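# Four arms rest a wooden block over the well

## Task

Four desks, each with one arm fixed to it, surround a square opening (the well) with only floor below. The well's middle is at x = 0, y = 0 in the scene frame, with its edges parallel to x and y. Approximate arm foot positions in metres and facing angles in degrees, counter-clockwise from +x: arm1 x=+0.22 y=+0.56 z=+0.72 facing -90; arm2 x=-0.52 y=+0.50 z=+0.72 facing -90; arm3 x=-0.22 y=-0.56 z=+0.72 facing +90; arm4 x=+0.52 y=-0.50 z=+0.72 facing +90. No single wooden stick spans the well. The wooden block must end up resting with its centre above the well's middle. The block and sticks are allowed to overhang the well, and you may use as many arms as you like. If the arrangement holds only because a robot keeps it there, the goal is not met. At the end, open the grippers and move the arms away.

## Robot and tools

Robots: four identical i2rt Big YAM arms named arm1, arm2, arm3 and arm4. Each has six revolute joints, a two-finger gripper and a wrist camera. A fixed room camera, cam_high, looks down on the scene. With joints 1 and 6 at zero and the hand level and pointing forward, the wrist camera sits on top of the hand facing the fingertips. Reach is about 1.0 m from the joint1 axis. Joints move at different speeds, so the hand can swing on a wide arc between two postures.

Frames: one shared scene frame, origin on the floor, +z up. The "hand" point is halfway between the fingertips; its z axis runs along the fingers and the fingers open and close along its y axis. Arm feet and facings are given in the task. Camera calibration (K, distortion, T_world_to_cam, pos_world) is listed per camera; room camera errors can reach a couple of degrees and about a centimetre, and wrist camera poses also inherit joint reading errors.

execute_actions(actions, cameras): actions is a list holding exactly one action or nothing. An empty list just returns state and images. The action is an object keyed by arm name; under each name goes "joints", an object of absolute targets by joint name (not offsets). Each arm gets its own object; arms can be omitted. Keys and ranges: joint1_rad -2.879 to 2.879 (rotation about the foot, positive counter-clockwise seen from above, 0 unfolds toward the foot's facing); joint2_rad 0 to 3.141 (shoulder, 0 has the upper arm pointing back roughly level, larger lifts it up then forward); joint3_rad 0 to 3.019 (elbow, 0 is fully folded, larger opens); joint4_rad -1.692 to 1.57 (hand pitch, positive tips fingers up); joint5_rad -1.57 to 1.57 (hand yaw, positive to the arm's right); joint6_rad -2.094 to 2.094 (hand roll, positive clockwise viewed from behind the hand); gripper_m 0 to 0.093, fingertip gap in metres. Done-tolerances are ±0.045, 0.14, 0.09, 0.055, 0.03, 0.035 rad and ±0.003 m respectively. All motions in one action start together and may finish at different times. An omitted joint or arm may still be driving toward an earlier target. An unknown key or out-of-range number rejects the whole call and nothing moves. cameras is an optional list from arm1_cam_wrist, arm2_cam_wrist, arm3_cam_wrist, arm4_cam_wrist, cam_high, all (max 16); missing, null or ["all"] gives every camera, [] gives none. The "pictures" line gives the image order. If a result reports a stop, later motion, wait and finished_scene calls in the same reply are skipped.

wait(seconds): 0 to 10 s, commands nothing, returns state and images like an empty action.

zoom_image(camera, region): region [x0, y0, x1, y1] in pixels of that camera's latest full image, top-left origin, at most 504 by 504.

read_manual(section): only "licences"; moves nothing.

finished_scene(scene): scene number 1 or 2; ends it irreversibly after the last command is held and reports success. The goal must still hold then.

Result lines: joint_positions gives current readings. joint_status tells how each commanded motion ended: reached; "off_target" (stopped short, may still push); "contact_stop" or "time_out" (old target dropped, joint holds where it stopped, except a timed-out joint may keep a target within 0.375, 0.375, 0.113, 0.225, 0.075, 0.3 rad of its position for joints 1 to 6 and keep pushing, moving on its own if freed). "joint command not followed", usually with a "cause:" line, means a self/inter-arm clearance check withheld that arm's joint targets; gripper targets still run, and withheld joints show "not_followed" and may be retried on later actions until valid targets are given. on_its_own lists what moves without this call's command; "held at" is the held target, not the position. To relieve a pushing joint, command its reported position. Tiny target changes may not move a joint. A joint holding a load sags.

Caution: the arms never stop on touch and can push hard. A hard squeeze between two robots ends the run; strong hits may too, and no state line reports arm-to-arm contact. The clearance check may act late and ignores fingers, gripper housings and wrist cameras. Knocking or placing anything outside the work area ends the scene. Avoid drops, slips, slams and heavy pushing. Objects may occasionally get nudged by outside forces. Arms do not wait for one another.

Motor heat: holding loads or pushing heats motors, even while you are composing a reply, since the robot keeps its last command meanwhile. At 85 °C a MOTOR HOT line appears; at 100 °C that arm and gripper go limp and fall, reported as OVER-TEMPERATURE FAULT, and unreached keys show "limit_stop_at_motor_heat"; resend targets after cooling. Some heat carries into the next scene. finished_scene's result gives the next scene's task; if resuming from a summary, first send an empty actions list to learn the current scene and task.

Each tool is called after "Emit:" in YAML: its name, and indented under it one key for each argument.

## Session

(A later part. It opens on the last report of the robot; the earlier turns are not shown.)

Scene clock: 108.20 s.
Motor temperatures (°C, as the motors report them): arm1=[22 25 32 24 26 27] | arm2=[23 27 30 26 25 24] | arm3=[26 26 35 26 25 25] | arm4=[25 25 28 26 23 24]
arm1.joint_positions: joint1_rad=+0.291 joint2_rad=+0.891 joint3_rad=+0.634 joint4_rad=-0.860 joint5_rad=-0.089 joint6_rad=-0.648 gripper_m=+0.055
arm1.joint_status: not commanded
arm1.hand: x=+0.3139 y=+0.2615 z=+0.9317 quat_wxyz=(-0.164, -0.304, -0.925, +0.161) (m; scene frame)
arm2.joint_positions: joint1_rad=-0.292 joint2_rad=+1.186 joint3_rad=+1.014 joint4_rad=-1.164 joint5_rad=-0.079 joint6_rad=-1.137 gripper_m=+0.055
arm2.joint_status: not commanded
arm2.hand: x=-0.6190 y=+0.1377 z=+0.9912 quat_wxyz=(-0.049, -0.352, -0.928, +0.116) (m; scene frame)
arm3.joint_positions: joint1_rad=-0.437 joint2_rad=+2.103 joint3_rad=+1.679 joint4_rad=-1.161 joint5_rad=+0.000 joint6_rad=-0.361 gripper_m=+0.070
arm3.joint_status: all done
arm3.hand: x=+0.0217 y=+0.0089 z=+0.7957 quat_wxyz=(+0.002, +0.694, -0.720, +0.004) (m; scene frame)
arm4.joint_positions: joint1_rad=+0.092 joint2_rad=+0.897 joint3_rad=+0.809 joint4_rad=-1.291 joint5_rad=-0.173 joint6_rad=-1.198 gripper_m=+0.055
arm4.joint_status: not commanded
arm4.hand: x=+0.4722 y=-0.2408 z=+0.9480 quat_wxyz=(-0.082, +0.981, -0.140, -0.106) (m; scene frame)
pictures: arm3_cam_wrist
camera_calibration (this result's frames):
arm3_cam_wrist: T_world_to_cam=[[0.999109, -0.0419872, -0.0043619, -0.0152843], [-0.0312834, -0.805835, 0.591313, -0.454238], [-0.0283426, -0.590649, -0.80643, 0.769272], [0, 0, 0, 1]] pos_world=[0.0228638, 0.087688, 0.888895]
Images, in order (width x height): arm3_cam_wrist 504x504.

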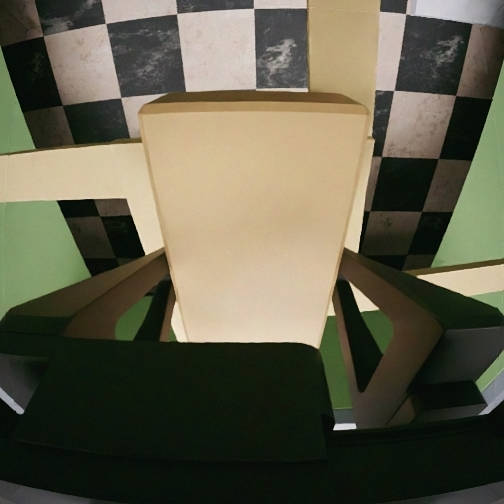

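Well centred. Lower.

Emit:
execute_actions:
  actions:
    - {"arm3":{"joints":{"joint2_rad":2.115}}}
  cameras: []

Emit:
execute_actions:
  actions:
    - {"arm3":{"joints":{"joint2_rad":2.132}}}
  cameras: ["arm3_cam_wrist"]

Scene clock: 109.87 s.
Motor temperatures (°C, as the motors report them): arm1=[22 25 32 24 26 27] | arm2=[23 27 30 26 25 24] | arm3=[26 26 35 26 25 25] | arm4=[25 25 28 26 23 24]
arm1.joint_positions: joint1_rad=+0.291 joint2_rad=+0.891 joint3_rad=+0.634 joint4_rad=-0.860 joint5_rad=-0.089 joint6_rad=-0.648 gripper_m=+0.055
arm1.joint_status: not commanded
arm1.hand: x=+0.3139 y=+0.2615 z=+0.9317 quat_wxyz=(-0.164, -0.304, -0.925, +0.161) (m; scene frame)
arm2.joint_positions: joint1_rad=-0.292 joint2_rad=+1.186 joint3_rad=+1.014 joint4_rad=-1.164 joint5_rad=-0.079 joint6_rad=-1.137 gripper_m=+0.055
arm2.joint_status: not commanded
arm2.hand: x=-0.6190 y=+0.1377 z=+0.9912 quat_wxyz=(-0.049, -0.352, -0.928, +0.116) (m; scene frame)
arm3.joint_positions: joint1_rad=-0.437 joint2_rad=+2.111 joint3_rad=+1.681 joint4_rad=-1.160 joint5_rad=+0.000 joint6_rad=-0.361 gripper_m=+0.070
arm3.joint_status: all done
arm3.hand: x=+0.0217 y=+0.0090 z=+0.7921 quat_wxyz=(+0.004, +0.694, -0.720, +0.005) (m; scene frame)
arm4.joint_positions: joint1_rad=+0.092 joint2_rad=+0.897 joint3_rad=+0.809 joint4_rad=-1.291 joint5_rad=-0.173 joint6_rad=-1.198 gripper_m=+0.055
arm4.joint_status: not commanded
arm4.hand: x=+0.4722 y=-0.2408 z=+0.9480 quat_wxyz=(-0.082, +0.981, -0.140, -0.106) (m; scene frame)
pictures: none
No camera images: the call's "cameras" was empty. Leave "cameras" out to get every camera's image.

Scene clock: 110.30 s.
Motor temperatures (°C, as the motors report them): arm1=[22 25 32 24 26 27] | arm2=[23 27 30 26 25 24] | arm3=[26 26 35 26 25 25] | arm4=[25 25 28 26 23 24]
arm1.joint_positions: joint1_rad=+0.291 joint2_rad=+0.891 joint3_rad=+0.634 joint4_rad=-0.860 joint5_rad=-0.089 joint6_rad=-0.648 gripper_m=+0.055
arm1.joint_status: not commanded
arm1.hand: x=+0.3139 y=+0.2615 z=+0.9317 quat_wxyz=(-0.164, -0.304, -0.925, +0.161) (m; scene frame)
arm2.joint_positions: joint1_rad=-0.292 joint2_rad=+1.186 joint3_rad=+1.014 joint4_rad=-1.164 joint5_rad=-0.079 joint6_rad=-1.137 gripper_m=+0.055
arm2.joint_status: not commanded
arm2.hand: x=-0.6190 y=+0.1377 z=+0.9912 quat_wxyz=(-0.049, -0.352, -0.928, +0.116) (m; scene frame)
arm3.joint_positions: joint1_rad=-0.437 joint2_rad=+2.111 joint3_rad=+1.681 joint4_rad=-1.160 joint5_rad=+0.000 joint6_rad=-0.361 gripper_m=+0.070
arm3.joint_status: all done
arm3.hand: x=+0.0217 y=+0.0089 z=+0.7916 quat_wxyz=(+0.005, +0.694, -0.720, +0.005) (m; scene frame)
arm4.joint_positions: joint1_rad=+0.092 joint2_rad=+0.897 joint3_rad=+0.809 joint4_rad=-1.291 joint5_rad=-0.173 joint6_rad=-1.198 gripper_m=+0.055
arm4.joint_status: not commanded
arm4.hand: x=+0.4722 y=-0.2408 z=+0.9480 quat_wxyz=(-0.082, +0.981, -0.140, -0.106) (m; scene frame)
pictures: arm3_cam_wrist
camera_calibration (this result's frames):
arm3_cam_wrist: T_world_to_cam=[[0.999095, -0.0420462, -0.00634906, -0.0137443], [-0.0299961, -0.802702, 0.595625, -0.45529], [-0.0301402, -0.594896, -0.803237, 0.763491], [0, 0, 0, 1]] pos_world=[0.0230868, 0.0881572, 0.884359]
Images, in order (width x height): arm3_cam_wrist 504x504.

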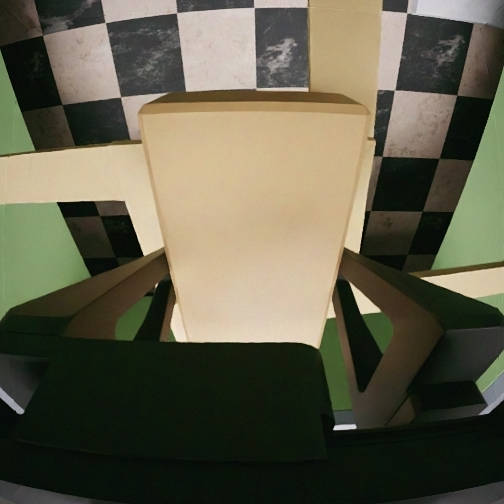

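Emit:
execute_actions:
  actions:
    - {"arm3":{"joints":{"joint2_rad":2.1,"gripper_m":0.093}}}
  cameras: []

Emit:
execute_actions:
  actions:
    - {"arm3":{"joints":{"joint2_rad":1.96,"joint4_rad":-1.27}}}
  cameras: []

Emit:
execute_actions:
  actions:
    - {"arm3":{"joints":{"joint2_rad":1.2,"joint3_rad":1.3,"joint1_rad":-1.1}},"arm1":{"joints":{"joint1_rad":0.9}}}
  cameras: ["cam_high"]

Emit:
zoom_image:
  camera: "cam_high"
  region: [360,160,560,360]

Scene clock: 112.87 s.
Motor temperatures (°C, as the motors report them): arm1=[22 25 32 24 26 27] | arm2=[23 26 30 26 25 24] | arm3=[26 26 35 26 25 25] | arm4=[25 25 28 26 23 24]
arm1.joint_positions: joint1_rad=+0.291 joint2_rad=+0.891 joint3_rad=+0.634 joint4_rad=-0.860 joint5_rad=-0.089 joint6_rad=-0.648 gripper_m=+0.055
arm1.joint_status: not commanded
arm1.hand: x=+0.3139 y=+0.2615 z=+0.9317 quat_wxyz=(-0.164, -0.304, -0.925, +0.161) (m; scene frame)
arm2.joint_positions: joint1_rad=-0.292 joint2_rad=+1.186 joint3_rad=+1.014 joint4_rad=-1.164 joint5_rad=-0.079 joint6_rad=-1.137 gripper_m=+0.055
arm2.joint_status: not commanded
arm2.hand: x=-0.6190 y=+0.1377 z=+0.9912 quat_wxyz=(-0.049, -0.352, -0.928, +0.116) (m; scene frame)
arm3.joint_positions: joint1_rad=-0.437 joint2_rad=+2.111 joint3_rad=+1.681 joint4_rad=-1.160 joint5_rad=+0.000 joint6_rad=-0.361 gripper_m=+0.093
arm3.joint_status: all done
arm3.hand: x=+0.0216 y=+0.0089 z=+0.7916 quat_wxyz=(+0.005, +0.694, -0.720, +0.005) (m; scene frame)
arm4.joint_positions: joint1_rad=+0.092 joint2_rad=+0.897 joint3_rad=+0.809 joint4_rad=-1.291 joint5_rad=-0.173 joint6_rad=-1.198 gripper_m=+0.055
arm4.joint_status: not commanded
arm4.hand: x=+0.4722 y=-0.2408 z=+0.9480 quat_wxyz=(-0.082, +0.981, -0.140, -0.106) (m; scene frame)
pictures: none
No camera images: the call's "cameras" was empty. Leave "cameras" out to get every camera's image.

Scene clock: 113.97 s.
Motor temperatures (°C, as the motors report them): arm1=[22 25 32 24 26 27] | arm2=[23 26 30 26 25 24] | arm3=[26 26 35 26 25 25] | arm4=[25 25 28 26 23 24]
arm1.joint_positions: joint1_rad=+0.291 joint2_rad=+0.891 joint3_rad=+0.634 joint4_rad=-0.860 joint5_rad=-0.089 joint6_rad=-0.648 gripper_m=+0.055
arm1.joint_status: not commanded
arm1.hand: x=+0.3139 y=+0.2615 z=+0.9317 quat_wxyz=(-0.164, -0.304, -0.925, +0.161) (m; scene frame)
arm2.joint_positions: joint1_rad=-0.292 joint2_rad=+1.186 joint3_rad=+1.014 joint4_rad=-1.164 joint5_rad=-0.079 joint6_rad=-1.137 gripper_m=+0.055
arm2.joint_status: not commanded
arm2.hand: x=-0.6190 y=+0.1377 z=+0.9912 quat_wxyz=(-0.049, -0.352, -0.928, +0.116) (m; scene frame)
arm3.joint_positions: joint1_rad=-0.437 joint2_rad=+1.957 joint3_rad=+1.690 joint4_rad=-1.260 joint5_rad=+0.000 joint6_rad=-0.361 gripper_m=+0.093
arm3.joint_status: all done
arm3.hand: x=+0.0167 y=-0.0015 z=+0.8860 quat_wxyz=(-0.024, +0.694, -0.719, -0.008) (m; scene frame)
arm4.joint_positions: joint1_rad=+0.092 joint2_rad=+0.897 joint3_rad=+0.809 joint4_rad=-1.291 joint5_rad=-0.173 joint6_rad=-1.198 gripper_m=+0.055
arm4.joint_status: not commanded
arm4.hand: x=+0.4722 y=-0.2408 z=+0.9480 quat_wxyz=(-0.082, +0.981, -0.140, -0.106) (m; scene frame)
pictures: none
No camera images: the call's "cameras" was empty. Leave "cameras" out to get every camera's image.

Scene clock: 115.60 s.
Motor temperatures (°C, as the motors report them): arm1=[22 25 32 24 26 27] | arm2=[23 26 30 26 25 24] | arm3=[26 26 35 26 25 25] | arm4=[25 25 28 26 23 24]
arm1.joint_positions: joint1_rad=+0.891 joint2_rad=+0.891 joint3_rad=+0.634 joint4_rad=-0.860 joint5_rad=-0.089 joint6_rad=-0.648 gripper_m=+0.055
arm1.joint_status: all done
arm1.hand: x=+0.4653 y=+0.3688 z=+0.9326 quat_wxyz=(-0.205, -0.017, -0.973, +0.106) (m; scene frame)
arm2.joint_positions: joint1_rad=-0.292 joint2_rad=+1.186 joint3_rad=+1.014 joint4_rad=-1.164 joint5_rad=-0.079 joint6_rad=-1.137 gripper_m=+0.055
arm2.joint_status: not commanded
arm2.hand: x=-0.6190 y=+0.1377 z=+0.9912 quat_wxyz=(-0.049, -0.352, -0.928, +0.116) (m; scene frame)
arm3.joint_positions: joint1_rad=-1.102 joint2_rad=+1.203 joint3_rad=+1.292 joint4_rad=-1.261 joint5_rad=+0.002 joint6_rad=-0.362 gripper_m=+0.093
arm3.joint_status: all done
arm3.hand: x=+0.1520 y=-0.3550 z=+1.0919 quat_wxyz=(-0.202, +0.413, -0.888, -0.014) (m; scene frame)
arm4.joint_positions: joint1_rad=+0.092 joint2_rad=+0.897 joint3_rad=+0.809 joint4_rad=-1.291 joint5_rad=-0.173 joint6_rad=-1.198 gripper_m=+0.055
arm4.joint_status: not commanded
arm4.hand: x=+0.4722 y=-0.2408 z=+0.9480 quat_wxyz=(-0.082, +0.981, -0.140, -0.106) (m; scene frame)
pictures: cam_high
Images, in order (width x height): cam_high 896x504.

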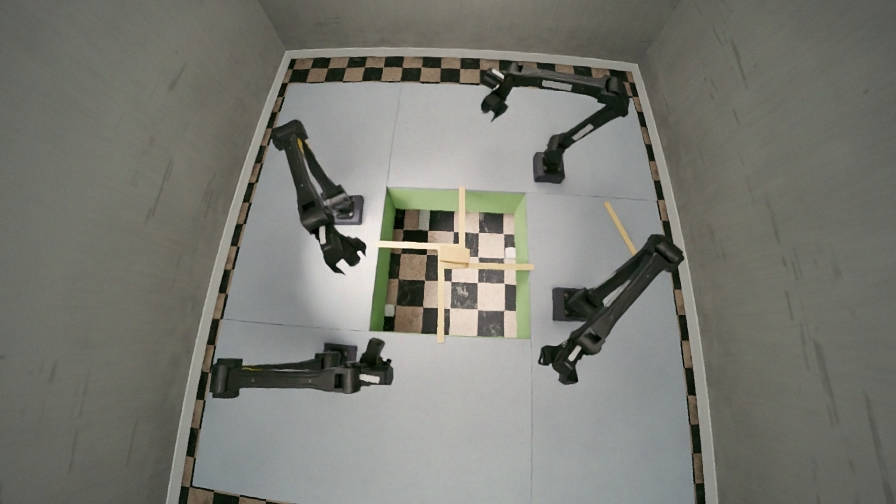

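Region (360, 160, 560, 360) of cam_high's 896x504 image, scaled by 2.520, with more detail than that image has.

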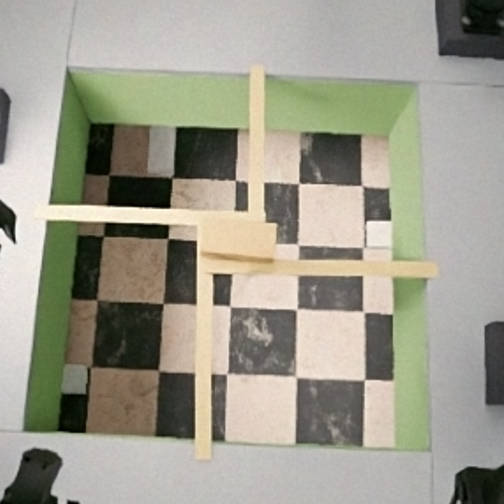

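Emit:
finished_scene:
  scene: 2

The scene is finished: the task was done.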